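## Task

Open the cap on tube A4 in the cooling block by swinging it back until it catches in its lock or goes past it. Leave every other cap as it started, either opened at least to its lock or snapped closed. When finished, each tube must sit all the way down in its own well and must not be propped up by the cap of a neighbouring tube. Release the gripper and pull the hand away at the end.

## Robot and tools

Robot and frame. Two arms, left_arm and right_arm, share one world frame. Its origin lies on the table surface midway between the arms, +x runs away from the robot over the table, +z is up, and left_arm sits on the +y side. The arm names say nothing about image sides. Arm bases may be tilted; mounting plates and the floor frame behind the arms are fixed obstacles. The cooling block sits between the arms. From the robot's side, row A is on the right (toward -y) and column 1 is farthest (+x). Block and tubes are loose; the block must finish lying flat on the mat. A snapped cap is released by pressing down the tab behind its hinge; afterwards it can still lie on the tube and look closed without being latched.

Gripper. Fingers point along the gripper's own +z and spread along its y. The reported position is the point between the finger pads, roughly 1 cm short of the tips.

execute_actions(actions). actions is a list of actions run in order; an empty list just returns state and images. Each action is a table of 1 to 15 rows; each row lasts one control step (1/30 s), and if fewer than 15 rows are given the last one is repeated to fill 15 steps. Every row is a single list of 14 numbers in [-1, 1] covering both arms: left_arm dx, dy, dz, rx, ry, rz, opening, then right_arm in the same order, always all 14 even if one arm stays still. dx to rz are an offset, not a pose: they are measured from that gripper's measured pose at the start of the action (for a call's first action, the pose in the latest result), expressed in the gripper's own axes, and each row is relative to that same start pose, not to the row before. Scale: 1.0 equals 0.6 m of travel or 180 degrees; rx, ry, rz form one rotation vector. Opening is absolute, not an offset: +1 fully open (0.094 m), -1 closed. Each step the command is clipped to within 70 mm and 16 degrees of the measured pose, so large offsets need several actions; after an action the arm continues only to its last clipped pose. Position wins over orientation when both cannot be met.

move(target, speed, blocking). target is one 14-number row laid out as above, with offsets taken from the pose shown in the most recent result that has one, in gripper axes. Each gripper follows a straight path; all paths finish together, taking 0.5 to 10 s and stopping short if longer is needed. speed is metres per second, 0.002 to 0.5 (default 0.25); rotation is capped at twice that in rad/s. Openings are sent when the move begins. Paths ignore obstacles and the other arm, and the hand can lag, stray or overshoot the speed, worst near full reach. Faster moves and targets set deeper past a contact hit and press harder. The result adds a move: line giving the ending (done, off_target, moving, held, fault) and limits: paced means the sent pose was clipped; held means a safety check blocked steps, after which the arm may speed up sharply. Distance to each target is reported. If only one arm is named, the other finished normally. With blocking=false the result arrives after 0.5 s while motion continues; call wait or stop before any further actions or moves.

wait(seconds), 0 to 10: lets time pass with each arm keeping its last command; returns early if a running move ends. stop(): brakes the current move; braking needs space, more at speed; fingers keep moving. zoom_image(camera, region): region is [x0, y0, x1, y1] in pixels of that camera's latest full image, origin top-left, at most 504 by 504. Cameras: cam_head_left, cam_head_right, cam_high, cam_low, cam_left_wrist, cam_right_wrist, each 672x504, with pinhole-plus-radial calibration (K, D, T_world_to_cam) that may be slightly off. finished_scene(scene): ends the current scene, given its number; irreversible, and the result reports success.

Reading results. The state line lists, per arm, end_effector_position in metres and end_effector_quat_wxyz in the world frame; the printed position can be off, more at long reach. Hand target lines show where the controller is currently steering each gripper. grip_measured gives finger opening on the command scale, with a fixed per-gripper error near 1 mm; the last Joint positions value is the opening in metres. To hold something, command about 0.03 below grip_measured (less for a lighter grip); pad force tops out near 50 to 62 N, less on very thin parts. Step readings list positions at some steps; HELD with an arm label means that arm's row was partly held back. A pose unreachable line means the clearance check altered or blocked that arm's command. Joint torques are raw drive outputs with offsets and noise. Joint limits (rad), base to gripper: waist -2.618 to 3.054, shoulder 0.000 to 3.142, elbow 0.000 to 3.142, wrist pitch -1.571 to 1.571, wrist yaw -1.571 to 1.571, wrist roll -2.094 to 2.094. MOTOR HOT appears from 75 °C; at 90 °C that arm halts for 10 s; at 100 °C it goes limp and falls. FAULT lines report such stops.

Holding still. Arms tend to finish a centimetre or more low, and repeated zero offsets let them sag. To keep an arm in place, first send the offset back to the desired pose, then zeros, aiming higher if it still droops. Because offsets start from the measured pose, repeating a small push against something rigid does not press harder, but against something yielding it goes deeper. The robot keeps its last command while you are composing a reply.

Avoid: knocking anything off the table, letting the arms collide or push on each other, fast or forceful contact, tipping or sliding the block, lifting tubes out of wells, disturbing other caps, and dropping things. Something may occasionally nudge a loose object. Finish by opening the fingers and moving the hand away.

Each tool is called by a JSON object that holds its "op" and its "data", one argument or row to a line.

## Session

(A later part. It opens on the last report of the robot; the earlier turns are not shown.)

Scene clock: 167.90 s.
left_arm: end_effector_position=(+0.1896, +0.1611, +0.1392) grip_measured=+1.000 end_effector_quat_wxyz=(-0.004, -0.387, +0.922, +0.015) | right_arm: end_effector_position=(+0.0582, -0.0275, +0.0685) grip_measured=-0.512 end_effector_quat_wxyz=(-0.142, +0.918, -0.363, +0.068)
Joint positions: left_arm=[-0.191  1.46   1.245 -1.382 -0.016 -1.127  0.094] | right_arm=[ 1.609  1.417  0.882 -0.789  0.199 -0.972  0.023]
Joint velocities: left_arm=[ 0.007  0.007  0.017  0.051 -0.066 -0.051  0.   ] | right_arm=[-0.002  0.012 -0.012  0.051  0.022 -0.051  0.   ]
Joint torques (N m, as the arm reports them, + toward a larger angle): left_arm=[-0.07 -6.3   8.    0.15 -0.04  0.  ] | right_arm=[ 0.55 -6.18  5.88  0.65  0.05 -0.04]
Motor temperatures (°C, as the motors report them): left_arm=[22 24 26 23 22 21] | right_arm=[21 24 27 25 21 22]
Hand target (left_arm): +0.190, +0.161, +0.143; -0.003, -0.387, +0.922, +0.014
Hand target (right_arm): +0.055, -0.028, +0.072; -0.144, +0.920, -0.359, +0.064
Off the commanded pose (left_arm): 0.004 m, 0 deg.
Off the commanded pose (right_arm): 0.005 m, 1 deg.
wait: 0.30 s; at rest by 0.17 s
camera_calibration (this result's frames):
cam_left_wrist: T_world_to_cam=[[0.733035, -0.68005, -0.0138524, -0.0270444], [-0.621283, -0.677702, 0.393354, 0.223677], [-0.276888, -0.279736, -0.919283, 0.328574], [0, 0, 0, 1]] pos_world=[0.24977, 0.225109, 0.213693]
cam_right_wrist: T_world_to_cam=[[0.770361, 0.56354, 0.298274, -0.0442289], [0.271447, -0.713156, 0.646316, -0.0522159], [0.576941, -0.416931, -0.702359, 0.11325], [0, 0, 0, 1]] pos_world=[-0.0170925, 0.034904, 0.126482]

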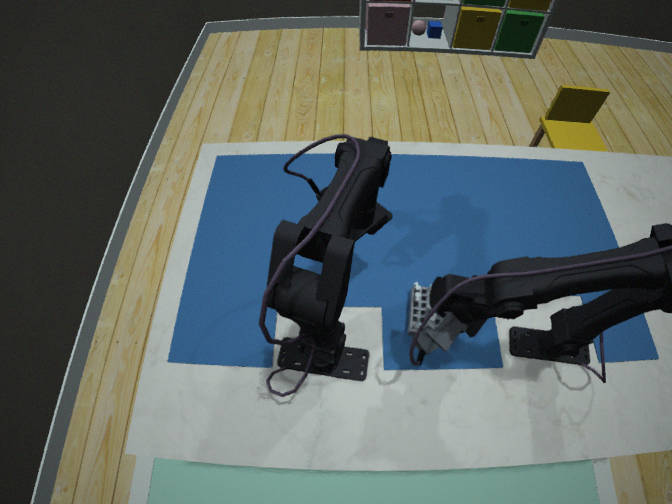

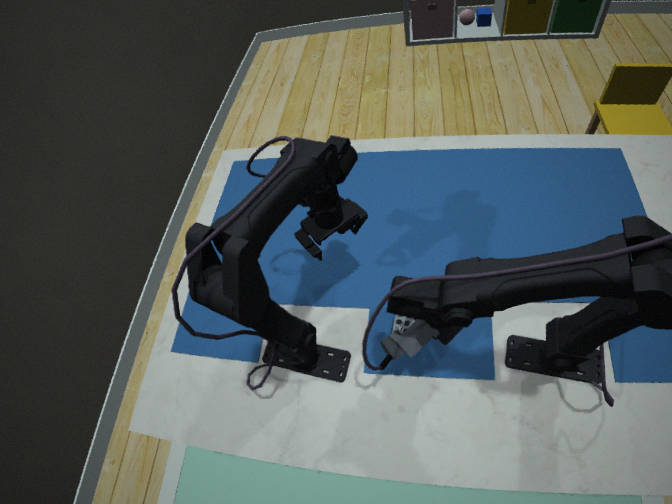

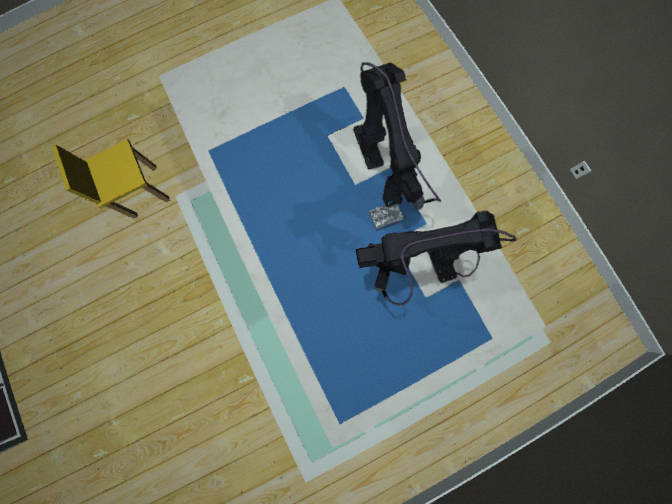

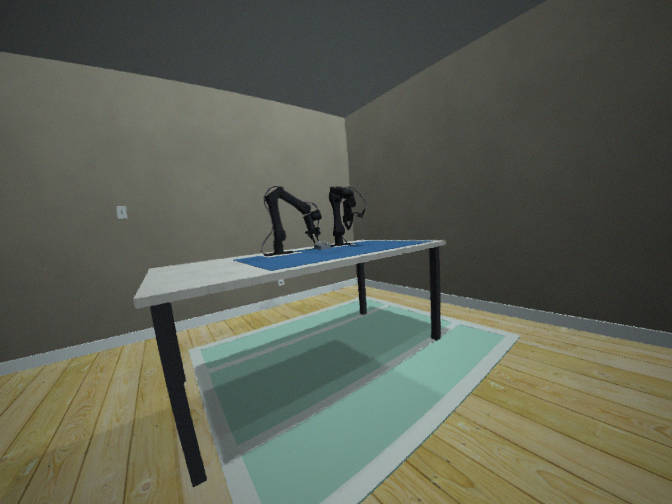

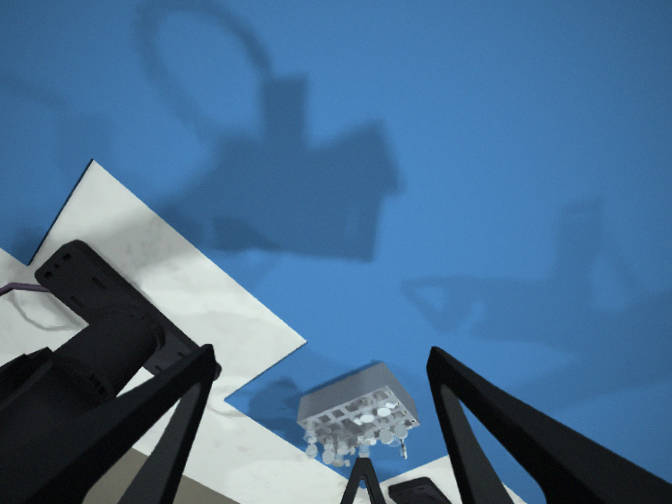

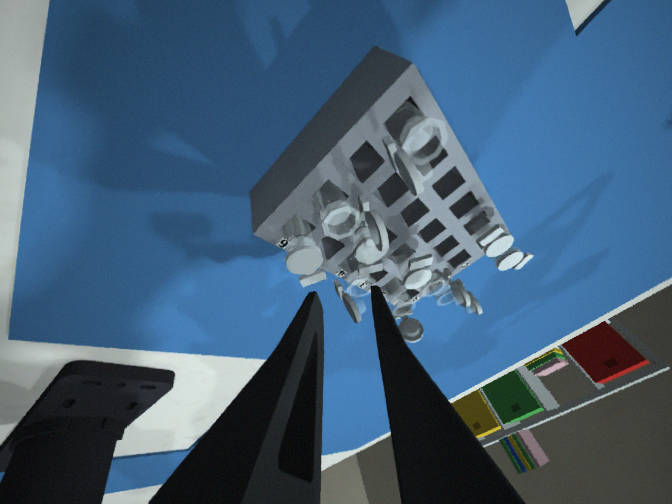

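{"op": "execute_actions", "data": {
  "actions": [
    [[0,0,-0.007,0,0,0,1, -0.0026,0.0024,-0.0068,0.0004,-0.0025,-0.0026,-0.54],
[0,0,-0.007,0,0,0,1, -0.0026,0.0024,-0.0068,0.0004,-0.0025,-0.0026,-0.57],
[0,0,-0.007,0,0,0,1, -0.0026,0.0024,-0.0068,0.0004,-0.0025,-0.0026,-0.60],
[0,0,-0.007,0,0,0,1, -0.0026,0.0024,-0.0068,0.0004,-0.0025,-0.0026,-0.625],
[0,0,-0.007,0,0,0,1, -0.0026,0.0024,-0.0068,0.0004,-0.0025,-0.0026,-0.65],
[0,0,-0.007,0,0,0,1, -0.0026,0.0024,-0.0068,0.0004,-0.0025,-0.0026,-0.67],
[0,0,-0.007,0,0,0,1, -0.0026,0.0024,-0.0068,0.0004,-0.0025,-0.0026,-0.69],
[0,0,-0.007,0,0,0,1, -0.0026,0.0024,-0.0068,0.0004,-0.0025,-0.0026,-0.71],
[0,0,-0.007,0,0,0,1, -0.0026,0.0024,-0.0068,0.0004,-0.0025,-0.0026,-0.73],
[0,0,-0.007,0,0,0,1, -0.0026,0.0024,-0.0068,0.0004,-0.0025,-0.0026,-0.75],
[0,0,-0.007,0,0,0,1, -0.0026,0.0024,-0.0068,0.0004,-0.0025,-0.0026,-0.77],
[0,0,-0.007,0,0,0,1, -0.0026,0.0024,-0.0068,0.0004,-0.0025,-0.0026,-0.79],
[0,0,-0.007,0,0,0,1, -0.0026,0.0024,-0.0068,0.0004,-0.0025,-0.0026,-0.81],
[0,0,-0.007,0,0,0,1, -0.0026,0.0024,-0.0068,0.0004,-0.0025,-0.0026,-0.83]]
  ]
}}

{"op": "wait", "data": {
  "seconds": 0.2
}}

{"op": "zoom_image", "data": {
  "camera": "cam_right_wrist",
  "region": [270, 240, 430, 365]
}}

{"op": "zoom_image", "data": {
  "camera": "cam_left_wrist",
  "region": [300, 414, 420, 504]
}}

Scene clock: 171.20 s.
left_arm: end_effector_position=(+0.1890, +0.1613, +0.1392) grip_measured=+1.000 end_effector_quat_wxyz=(-0.005, -0.387, +0.922, +0.016) | right_arm: end_effector_position=(+0.0590, -0.0273, +0.0688) grip_measured=-0.826 end_effector_quat_wxyz=(-0.143, +0.918, -0.363, +0.069)
Joint positions: left_arm=[-0.191  1.46   1.245 -1.385 -0.016 -1.127  0.094] | right_arm=[ 1.609  1.417  0.882 -0.787  0.204 -0.972  0.008]
Joint velocities: left_arm=[-0.002 -0.002 -0.007 -0.022 -0.007 -0.051  0.   ] | right_arm=[ 0.002  0.007 -0.007  0.007  0.037  0.007 -0.004]
Joint torques (N m, as the arm reports them, + toward a larger angle): left_arm=[-0.08 -6.29  8.02  0.15 -0.03  0.  ] | right_arm=[ 0.48 -6.11  5.94  0.62  0.02 -0.02]
Motor temperatures (°C, as the motors report them): left_arm=[22 24 26 23 22 21] | right_arm=[21 24 27 25 21 22]
Hand target (left_arm): +0.190, +0.161, +0.143; -0.004, -0.387, +0.922, +0.014
Hand target (right_arm): +0.055, -0.028, +0.072; -0.144, +0.920, -0.359, +0.065
Off the commanded pose (left_arm): 0.004 m, 0 deg.
Off the commanded pose (right_arm): 0.005 m, 1 deg.
Step readings (end_effector_position):
0: left_arm (+0.1896, +0.1611, +0.1392) | right_arm (+0.0582, -0.0277, +0.0685)
1: left_arm (+0.1896, +0.1611, +0.1392) | right_arm (+0.0582, -0.0277, +0.0685)
2: left_arm (+0.1894, +0.1611, +0.1392) | right_arm (+0.0582, -0.0277, +0.0685)
4: left_arm (+0.1892, +0.1612, +0.1392) | right_arm (+0.0582, -0.0278, +0.0685)
8: left_arm (+0.1891, +0.1612, +0.1392) | right_arm (+0.0582, -0.0279, +0.0684)
15: end_effector_position above
camera_calibration (this result's frames):
cam_left_wrist: T_world_to_cam=[[0.732997, -0.680037, -0.0162962, -0.0260917], [-0.62029, -0.678046, 0.394328, 0.22316], [-0.279207, -0.278933, -0.918825, 0.328723], [0, 0, 0, 1]] pos_world=[0.24933, 0.225261, 0.213615]
cam_right_wrist: T_world_to_cam=[[0.769669, 0.562451, 0.30209, -0.0452719], [0.267979, -0.714074, 0.64675, -0.0522641], [0.57948, -0.416829, -0.700326, 0.112781], [0, 0, 0, 1]] pos_world=[-0.0165045, 0.0351534, 0.126462]

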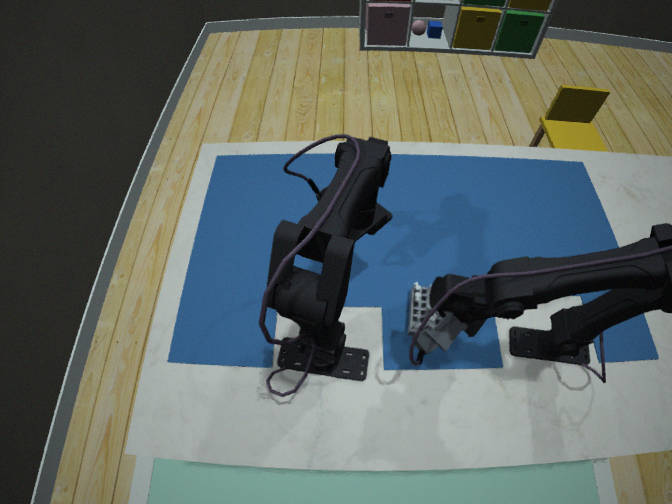

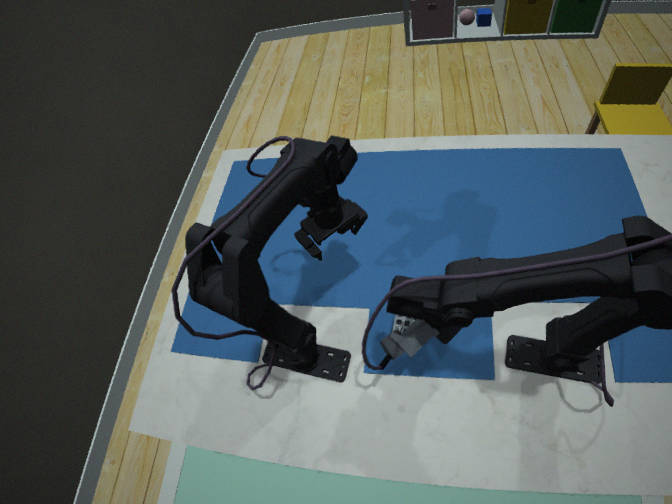

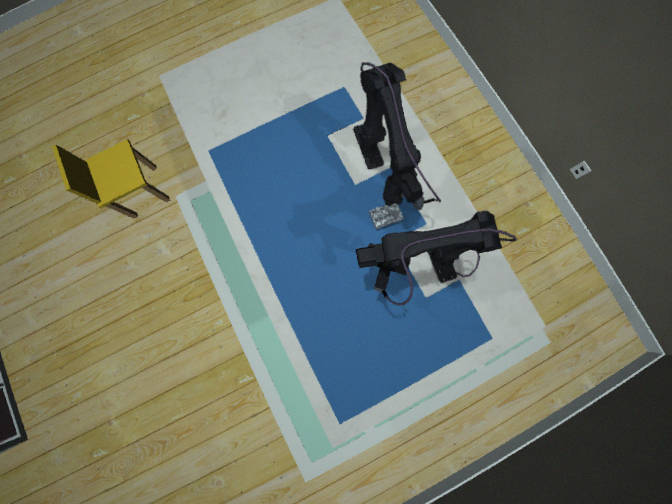

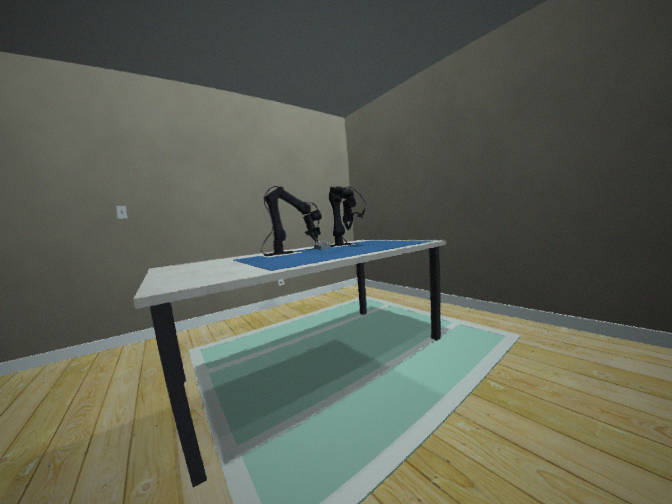

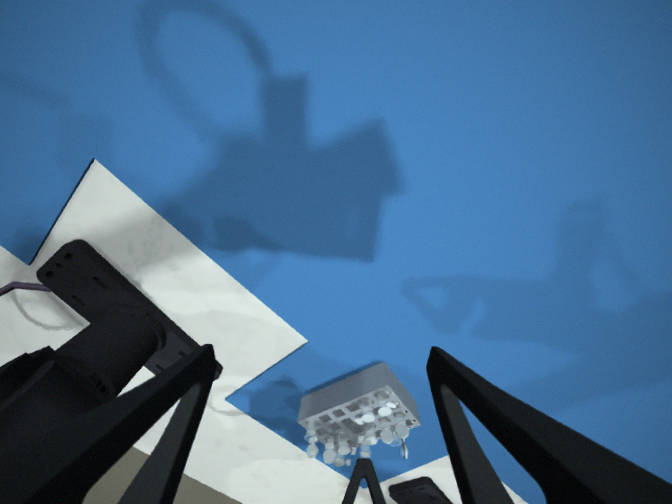

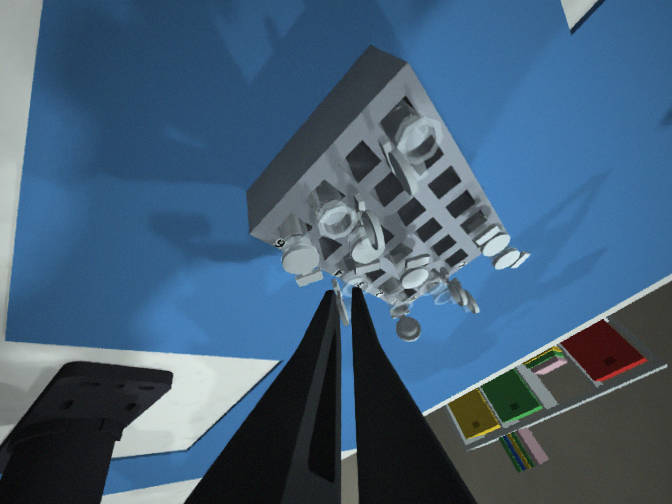

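Scene clock: 171.40 s.
left_arm: end_effector_position=(+0.1889, +0.1613, +0.1392) grip_measured=+1.000 end_effector_quat_wxyz=(-0.005, -0.387, +0.922, +0.016) | right_arm: end_effector_position=(+0.0590, -0.0273, +0.0688) grip_measured=-0.828 end_effector_quat_wxyz=(-0.143, +0.918, -0.363, +0.069)
Joint positions: left_arm=[-0.191  1.46   1.245 -1.385 -0.016 -1.127  0.094] | right_arm=[ 1.609  1.417  0.882 -0.787  0.204 -0.972  0.008]
Joint velocities: left_arm=[-0.012 -0.012  0.002 -0.051  0.007  0.007  0.   ] | right_arm=[-0.017 -0.017 -0.027 -0.081  0.022 -0.037 -0.   ]
Joint torques (N m, as the arm reports them, + toward a larger angle): left_arm=[-0.07 -6.3   8.01  0.14 -0.03  0.  ] | right_arm=[ 0.52 -6.11  5.95  0.65  0.03 -0.03]
Motor temperatures (°C, as the motors report them): left_arm=[22 24 26 23 22 21] | right_arm=[21 24 27 25 21 22]
Hand target (left_arm): +0.190, +0.161, +0.143; -0.004, -0.387, +0.922, +0.015
Hand target (right_arm): +0.055, -0.028, +0.072; -0.144, +0.920, -0.359, +0.065
Off the commanded pose (left_arm): 0.004 m, 0 deg.
Off the commanded pose (right_arm): 0.005 m, 1 deg.
wait: 0.20 s; at rest by 0.17 s
camera_calibration (this result's frames):
cam_left_wrist: T_world_to_cam=[[0.732991, -0.680035, -0.0166453, -0.0259555], [-0.620147, -0.678095, 0.394467, 0.223086], [-0.279538, -0.278818, -0.918759, 0.328744], [0, 0, 0, 1]] pos_world=[0.249268, 0.225282, 0.213604]
cam_right_wrist: T_world_to_cam=[[0.769669, 0.562451, 0.30209, -0.0452719], [0.267979, -0.714074, 0.64675, -0.0522641], [0.57948, -0.416829, -0.700326, 0.112781], [0, 0, 0, 1]] pos_world=[-0.0165045, 0.0351534, 0.126462]

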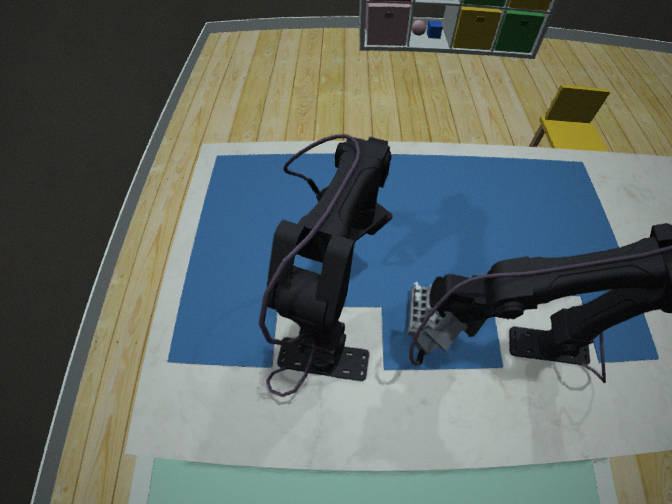

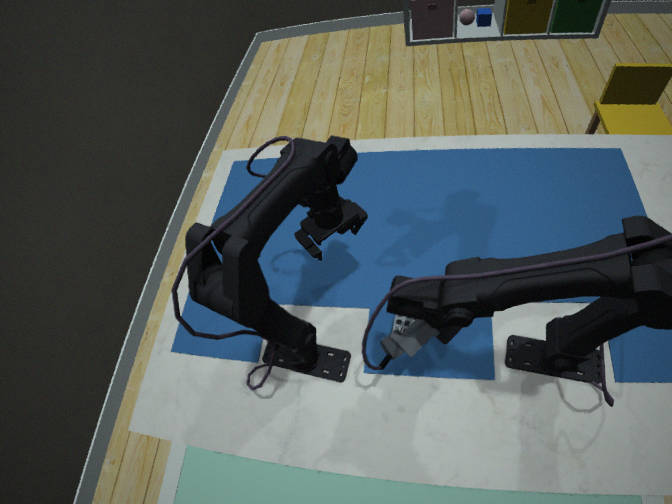

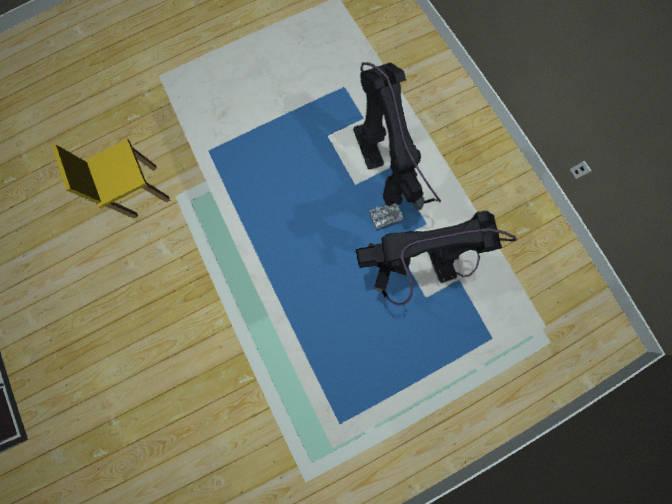

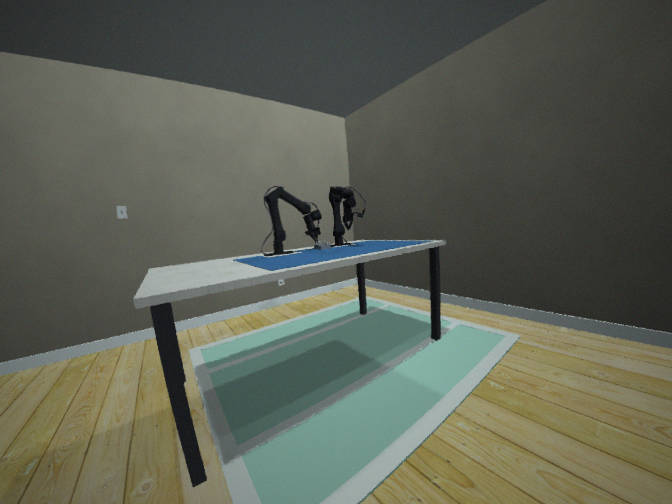

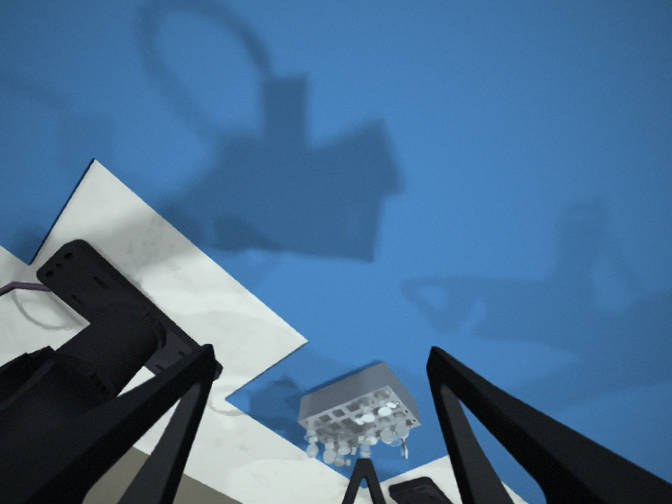

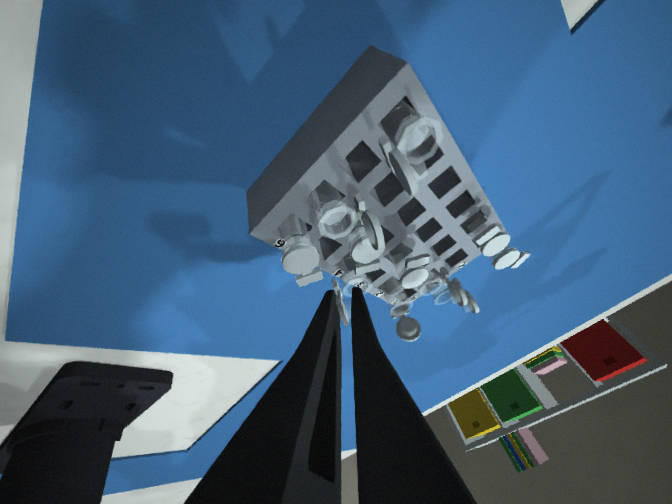

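Region (270, 240, 430, 365) of cam_right_wrist's 672x504 image, scaled by 3.150, with more detail than that image has; it fills the top 394 rows of this view, and the rest is white.

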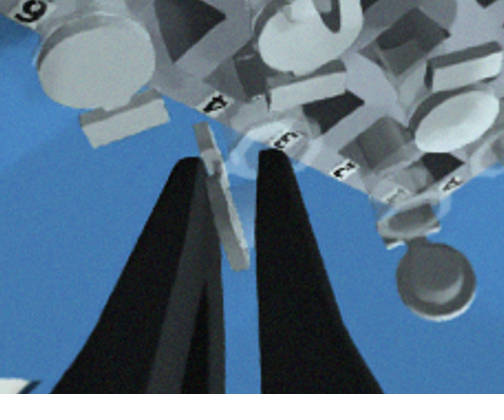

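Region (300, 414, 420, 504) of cam_left_wrist's 672x504 image, scaled by 4.200, with more detail than that image has; it fills the top 378 rows of this view, and the rest is white.

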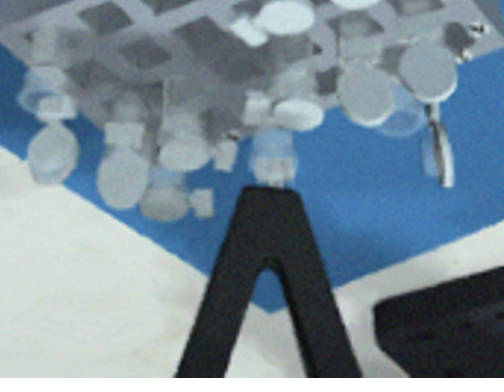

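{"op": "execute_actions", "data": {
  "actions": [
    [[0,0,-0.007,0,0,0,1, -0.0034,0.0038,-0.0067,0.0000,-0.0025,-0.0026,-0.835],
[0,0,-0.007,0,0,0,1, -0.0034,0.0038,-0.0067,0.0000,-0.0025,-0.0026,-0.842],
[0,0,-0.007,0,0,0,1, -0.0034,0.0038,-0.0067,0.0000,-0.0025,-0.0026,-0.849],
[0,0,-0.007,0,0,0,1, -0.0034,0.0038,-0.0067,0.0000,-0.0025,-0.0026,-0.856],
[0,0,-0.007,0,0,0,1, -0.0034,0.0038,-0.0067,0.0000,-0.0025,-0.0026,-0.862],
[0,0,-0.007,0,0,0,1, -0.0034,0.0038,-0.0067,0.0000,-0.0025,-0.0026,-0.862],
[0,0,-0.007,0,0,0,1, -0.0034,0.0038,-0.0067,0.0000,-0.0025,-0.0026,-0.862],
[0,0,-0.007,0,0,0,1, -0.0034,0.0038,-0.0067,0.0000,-0.0025,-0.0026,-0.862],
[0,0,-0.007,0,0,0,1, -0.0034,0.0038,-0.0067,0.0000,-0.0025,-0.0026,-0.83],
[0,0,-0.007,0,0,0,1, -0.0034,0.0038,-0.0067,0.0000,-0.0025,-0.0026,-0.78],
[0,0,-0.007,0,0,0,1, -0.0034,0.0038,-0.0067,0.0000,-0.0025,-0.0026,-0.72],
[0,0,-0.007,0,0,0,1, -0.0034,0.0038,-0.0067,0.0000,-0.0025,-0.0026,-0.66],
[0,0,-0.007,0,0,0,1, -0.0034,0.0038,-0.0067,0.0000,-0.0025,-0.0026,-0.60],
[0,0,-0.007,0,0,0,1, -0.0034,0.0038,-0.0067,0.0000,-0.0025,-0.0026,-0.55],
[0,0,-0.007,0,0,0,1, -0.0034,0.0038,-0.0067,0.0000,-0.0025,-0.0026,-0.51]]
  ]
}}

{"op": "wait", "data": {
  "seconds": 0.2
}}

{"op": "zoom_image", "data": {
  "camera": "cam_right_wrist",
  "region": [270, 240, 430, 365]
}}

Scene clock: 174.87 s.
left_arm: end_effector_position=(+0.1882, +0.1615, +0.1392) grip_measured=+1.000 end_effector_quat_wxyz=(-0.006, -0.387, +0.922, +0.017) | right_arm: end_effector_position=(+0.0584, -0.0275, +0.0687) grip_measured=-0.533 end_effector_quat_wxyz=(-0.143, +0.919, -0.362, +0.070)
Joint positions: left_arm=[-0.191  1.46   1.245 -1.388 -0.016 -1.127  0.094] | right_arm=[ 1.612  1.417  0.882 -0.789  0.206 -0.972  0.022]
Joint velocities: left_arm=[ 0.007 -0.012  0.002  0.022  0.007 -0.037  0.   ] | right_arm=[-0.017 -0.012  0.002 -0.007 -0.037  0.007  0.043]
Joint torques (N m, as the arm reports them, + toward a larger angle): left_arm=[-0.07 -6.29  7.99  0.14 -0.03  0.  ] | right_arm=[ 0.52 -6.31  5.83  0.64  0.05  0.  ]
Motor temperatures (°C, as the motors report them): left_arm=[22 24 26 23 22 21] | right_arm=[21 24 27 25 21 22]
Hand target (left_arm): +0.189, +0.161, +0.143; -0.005, -0.387, +0.922, +0.015
Hand target (right_arm): +0.055, -0.028, +0.072; -0.144, +0.920, -0.359, +0.066
Off the commanded pose (left_arm): 0.004 m, 0 deg.
Off the commanded pose (right_arm): 0.005 m, 1 deg.
Step readings (end_effector_position):
0: left_arm (+0.1889, +0.1613, +0.1392) | right_arm (+0.0590, -0.0273, +0.0688)
1: left_arm (+0.1889, +0.1613, +0.1392) | right_arm (+0.0590, -0.0273, +0.0688)
2: left_arm (+0.1887, +0.1614, +0.1392) | right_arm (+0.0590, -0.0273, +0.0688)
4: left_arm (+0.1885, +0.1614, +0.1392) | right_arm (+0.0587, -0.0272, +0.0688)
8: left_arm (+0.1883, +0.1615, +0.1392) | right_arm (+0.0585, -0.0272, +0.0688)
15: end_effector_position above
camera_calibration (this result's frames):
cam_left_wrist: T_world_to_cam=[[0.732946, -0.680019, -0.019089, -0.0250018], [-0.619151, -0.67844, 0.395438, 0.222569], [-0.281856, -0.278016, -0.918294, 0.32889], [0, 0, 0, 1]] pos_world=[0.248828, 0.225435, 0.213528]
cam_right_wrist: T_world_to_cam=[[0.767716, 0.564967, 0.302366, -0.0445596], [0.26876, -0.712248, 0.648437, -0.0523566], [0.581705, -0.416551, -0.698645, 0.112763], [0, 0, 0, 1]] pos_world=[-0.0173142, 0.0348553, 0.126204]

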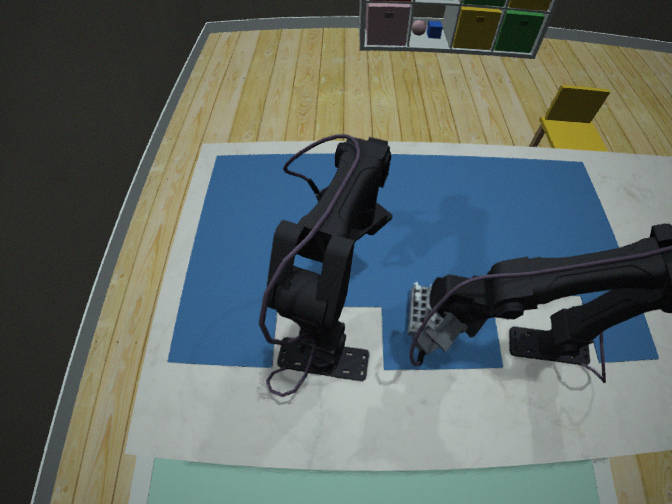

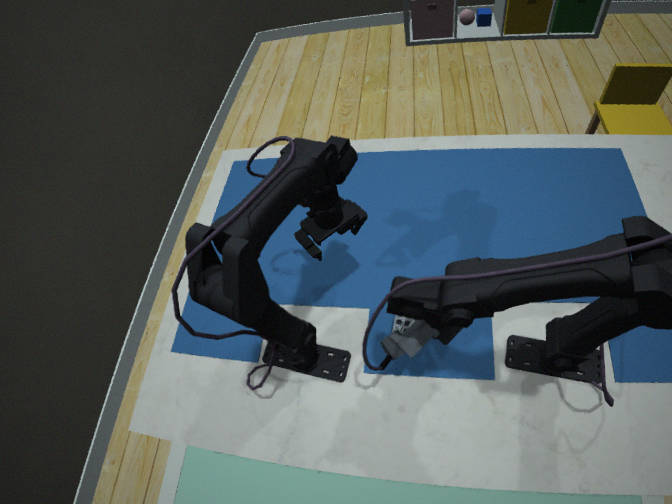

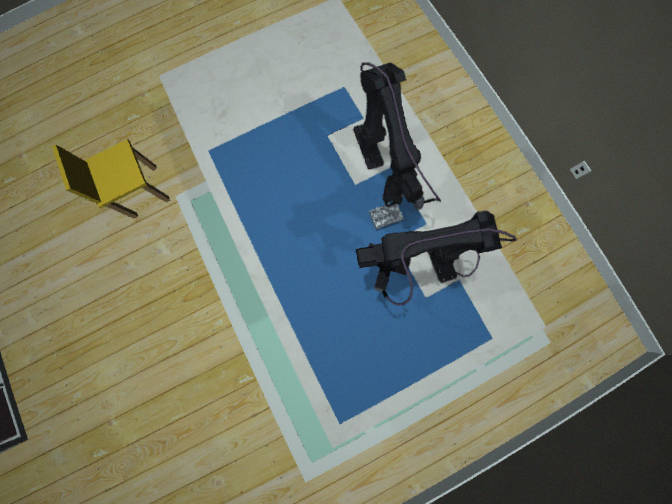

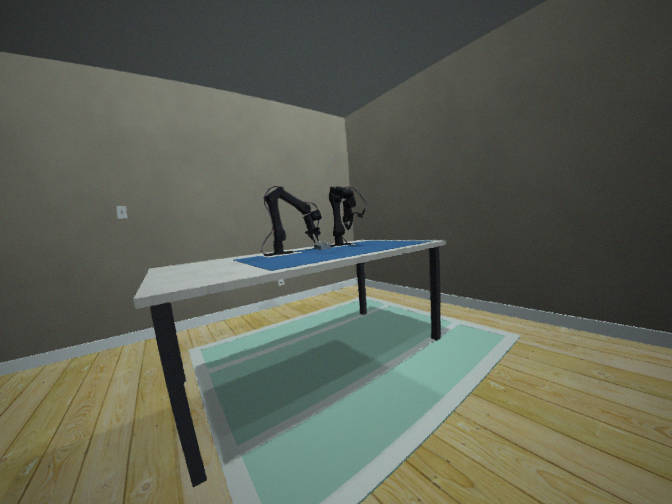

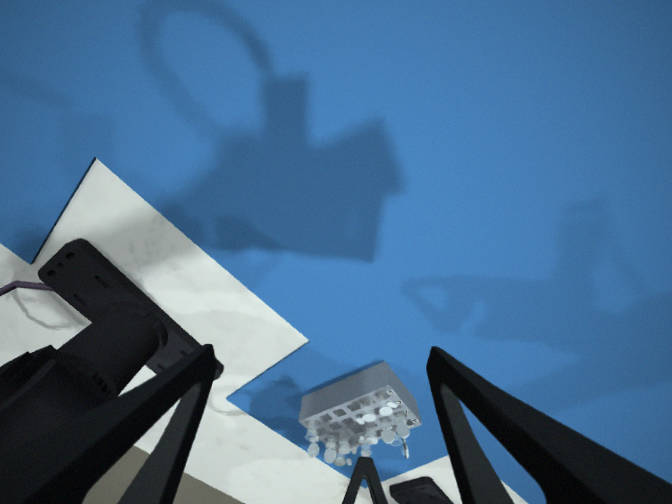

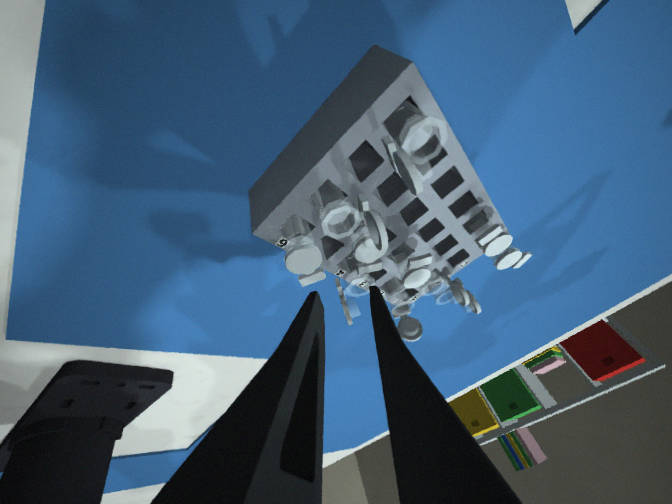

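Scene clock: 175.07 s.
left_arm: end_effector_position=(+0.1882, +0.1615, +0.1392) grip_measured=+1.000 end_effector_quat_wxyz=(-0.006, -0.387, +0.922, +0.017) | right_arm: end_effector_position=(+0.0584, -0.0276, +0.0687) grip_measured=-0.511 end_effector_quat_wxyz=(-0.143, +0.919, -0.362, +0.070)
Joint positions: left_arm=[-0.191  1.46   1.245 -1.388 -0.016 -1.127  0.094] | right_arm=[ 1.612  1.417  0.882 -0.789  0.206 -0.972  0.023]
Joint velocities: left_arm=[-0.007 -0.012  0.002 -0.022 -0.066  0.007  0.   ] | right_arm=[ 0.002 -0.002 -0.007 -0.037  0.037  0.007  0.   ]
Joint torques (N m, as the arm reports them, + toward a larger angle): left_arm=[-0.06 -6.29  7.99  0.14 -0.03  0.  ] | right_arm=[ 0.54 -6.08  5.84  0.68  0.06 -0.03]
Motor temperatures (°C, as the motors report them): left_arm=[22 24 26 23 22 21] | right_arm=[21 24 27 25 21 22]
Hand target (left_arm): +0.189, +0.161, +0.143; -0.005, -0.387, +0.922, +0.016
Hand target (right_arm): +0.055, -0.028, +0.072; -0.144, +0.920, -0.359, +0.066
Off the commanded pose (left_arm): 0.004 m, 0 deg.
Off the commanded pose (right_arm): 0.005 m, 1 deg.
wait: 0.20 s; no rest
camera_calibration (this result's frames):
cam_left_wrist: T_world_to_cam=[[0.732939, -0.680017, -0.0194381, -0.0248655], [-0.619008, -0.67849, 0.395576, 0.222495], [-0.282187, -0.277901, -0.918227, 0.32891], [0, 0, 0, 1]] pos_world=[0.248766, 0.225456, 0.213517]
cam_right_wrist: T_world_to_cam=[[0.76773, 0.565081, 0.302116, -0.0444737], [0.268791, -0.712003, 0.648694, -0.0524155], [0.581672, -0.416816, -0.698515, 0.112702], [0, 0, 0, 1]] pos_world=[-0.0173228, 0.0347871, 0.126162]

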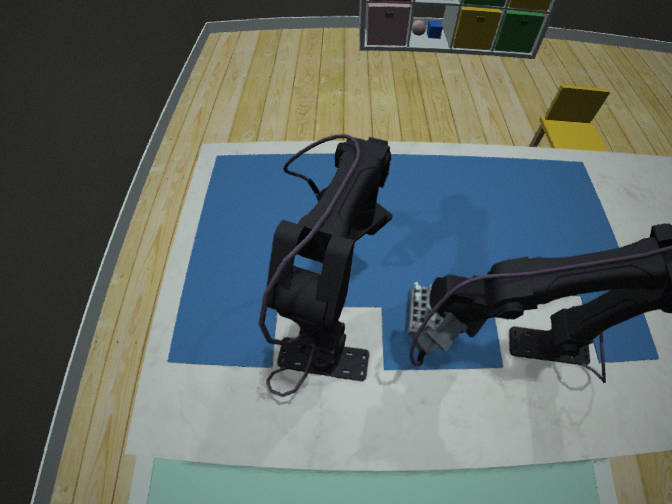

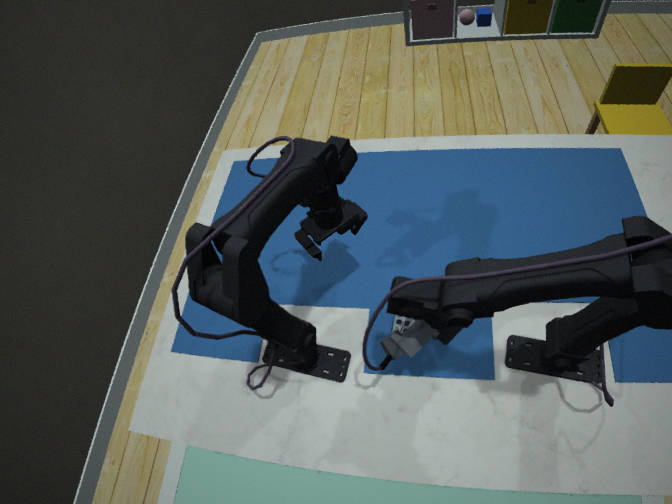

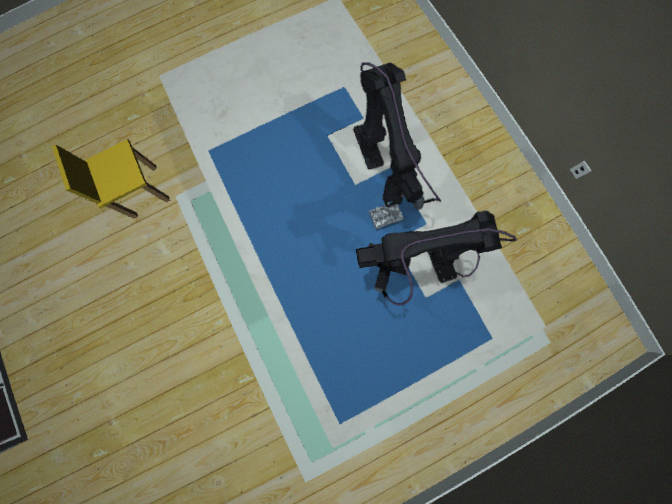

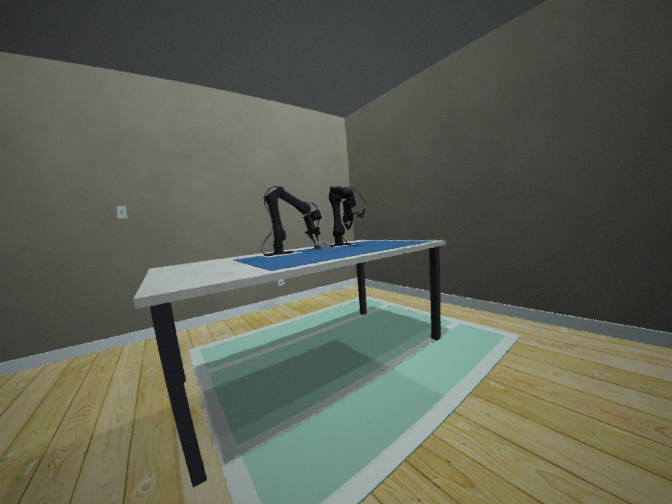

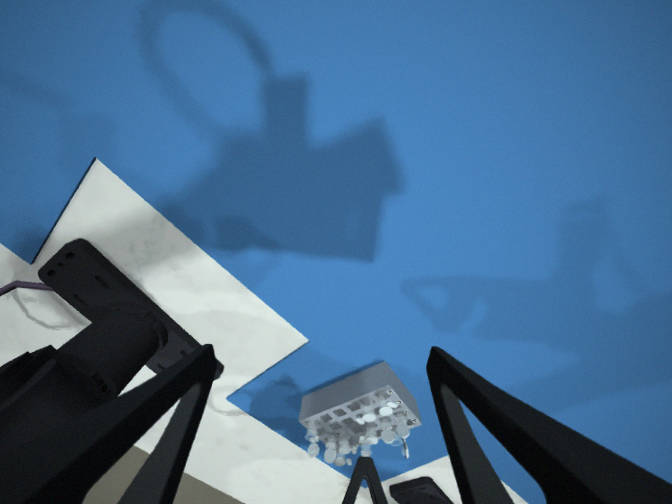

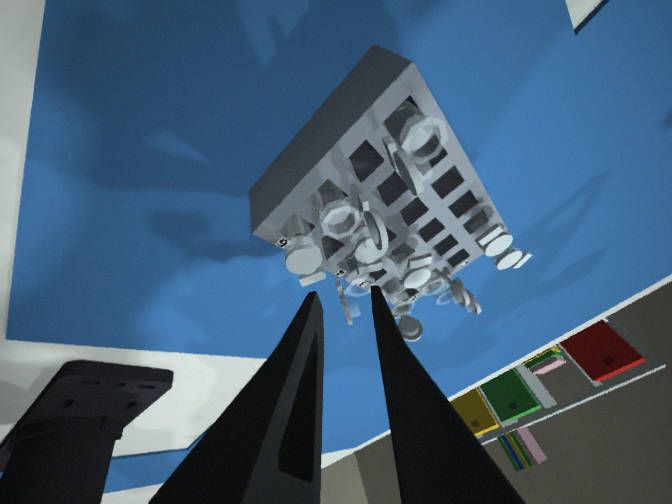

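Region (270, 240, 430, 365) of cam_right_wrist's 672x504 image, scaled by 3.150, with more detail than that image has; it fills the top 394 rows of this view, and the rest is white.

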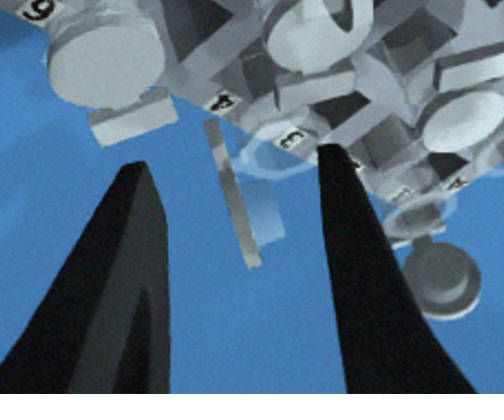

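{"op": "move", "data": {
  "target": [0,0,-0.007,0,0,0,1, 0.008,-0.060,-0.196,0.116,-0.079,0.028,-0.51],
  "speed": 0.3
}}

{"op": "zoom_image", "data": {
  "camera": "cam_left_wrist",
  "region": [280, 354, 480, 504]
}}

{"op": "zoom_image", "data": {
  "camera": "cam_head_right",
  "region": [350, 280, 470, 390]
}}

Scene clock: 182.27 s.
left_arm: end_effector_position=(+0.1875, +0.1618, +0.1392) grip_measured=+1.000 end_effector_quat_wxyz=(-0.007, -0.387, +0.922, +0.018) | right_arm: end_effector_position=(+0.0578, -0.0327, +0.1773) grip_measured=-0.511 end_effector_quat_wxyz=(-0.333, +0.870, -0.363, +0.020)
Joint positions: left_arm=[-0.191  1.46   1.245 -1.391 -0.016 -1.127  0.094] | right_arm=[ 1.612  0.996  0.882 -0.804  0.206 -0.975  0.023]
Joint velocities: left_arm=[-0.007  0.002 -0.002 -0.007 -0.037  0.051  0.   ] | right_arm=[ 0.012  0.002 -0.017  0.007  0.022 -0.051 -0.001]
Joint torques (N m, as the arm reports them, + toward a larger angle): left_arm=[-0.07 -6.28  8.    0.11 -0.04  0.  ] | right_arm=[-0.21 -3.7   8.96  1.34  0.05 -0.02]
Motor temperatures (°C, as the motors report them): left_arm=[22 24 26 23 22 21] | right_arm=[21 24 27 25 21 22]
Hand target (left_arm): +0.188, +0.161, +0.143; -0.006, -0.387, +0.922, +0.017
Hand target (right_arm): +0.058, -0.030, +0.194; -0.352, +0.863, -0.362, +0.013
Off the commanded pose (left_arm): 0.004 m, 0 deg.
Off the commanded pose (right_arm): 0.015 m, 3 deg.
move: off_target (right_arm)
camera_calibration (this result's frames):
cam_left_wrist: T_world_to_cam=[[0.732887, -0.679999, -0.0218816, -0.0239109], [-0.618009, -0.678836, 0.396544, 0.22198], [-0.284504, -0.277099, -0.917755, 0.329053], [0, 0, 0, 1]] pos_world=[0.248326, 0.225608, 0.213442]
cam_right_wrist: T_world_to_cam=[[0.743749, 0.396366, 0.538267, -0.119896], [0.245532, -0.910936, 0.331527, -0.0752524], [0.621732, -0.114411, -0.774828, 0.207902], [0, 0, 0, 1]] pos_world=[-0.0216099, 0.00275879, 0.250572]

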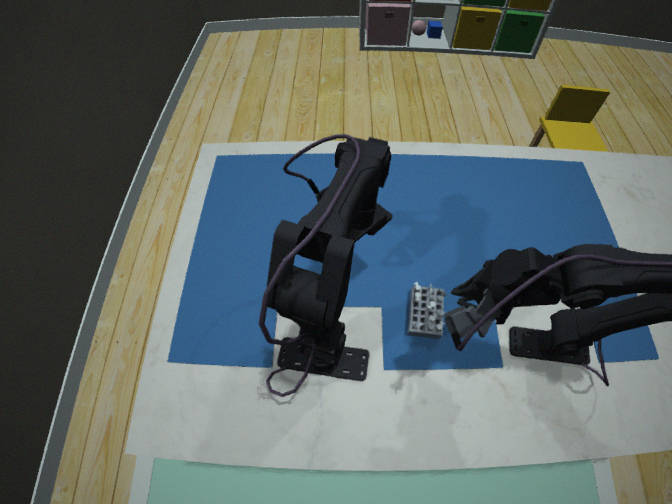

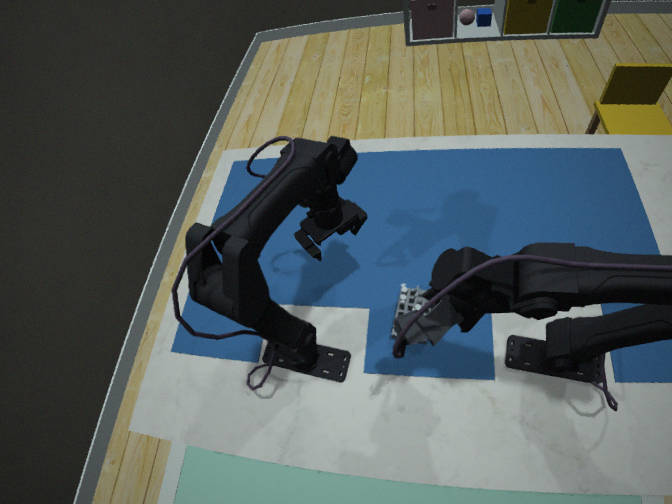

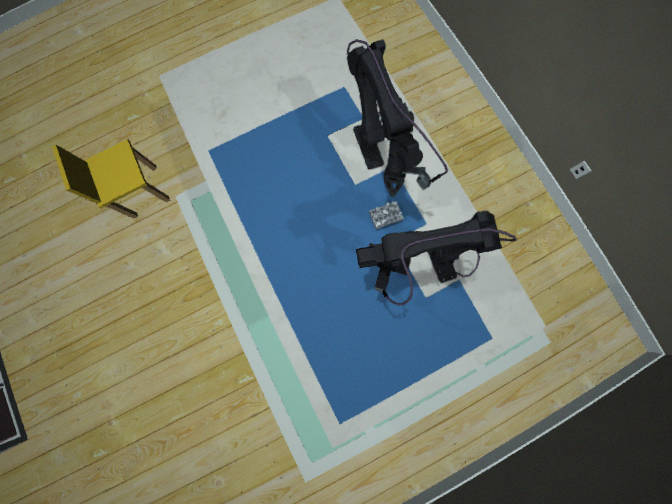

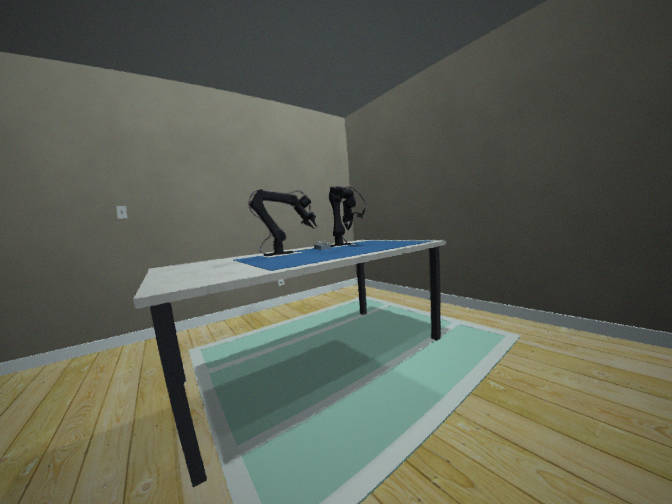

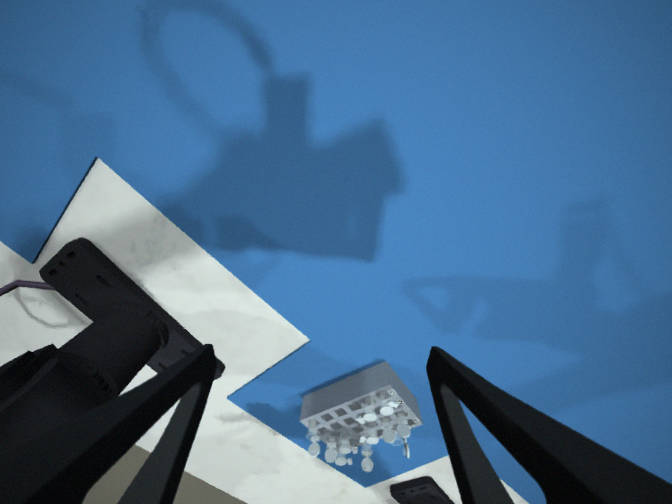

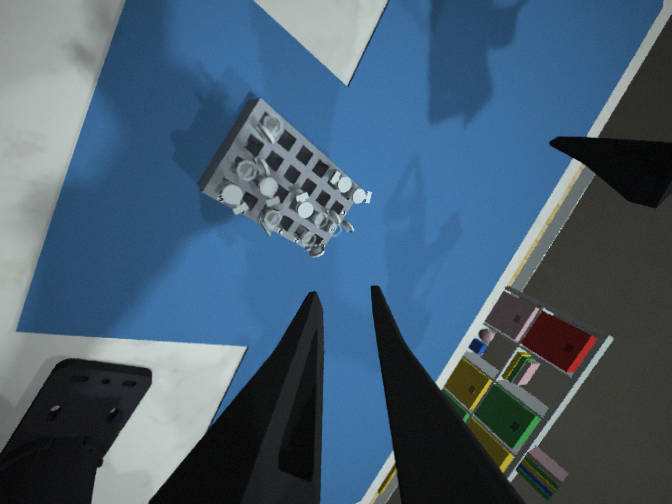

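Region (280, 354, 480, 504) of cam_left_wrist's 672x504 image, scaled by 2.520, with more detail than that image has; it fills the top 378 rows of this view, and the rest is white.

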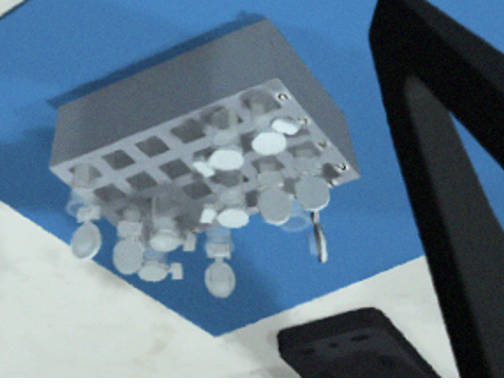

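Region (350, 280, 470, 390) of cam_head_right's 672x504 image, scaled by 4.200, with more detail than that image has; it fills the top 462 rows of this view, and the rest is white.

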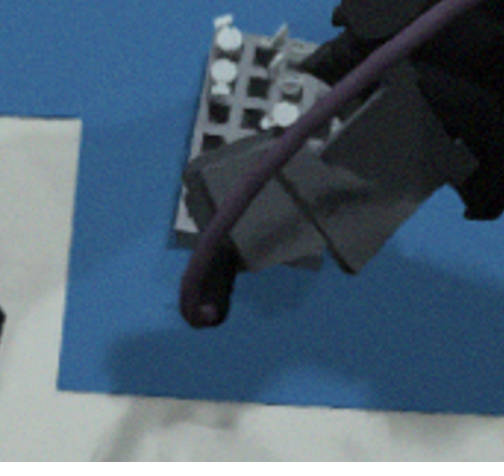

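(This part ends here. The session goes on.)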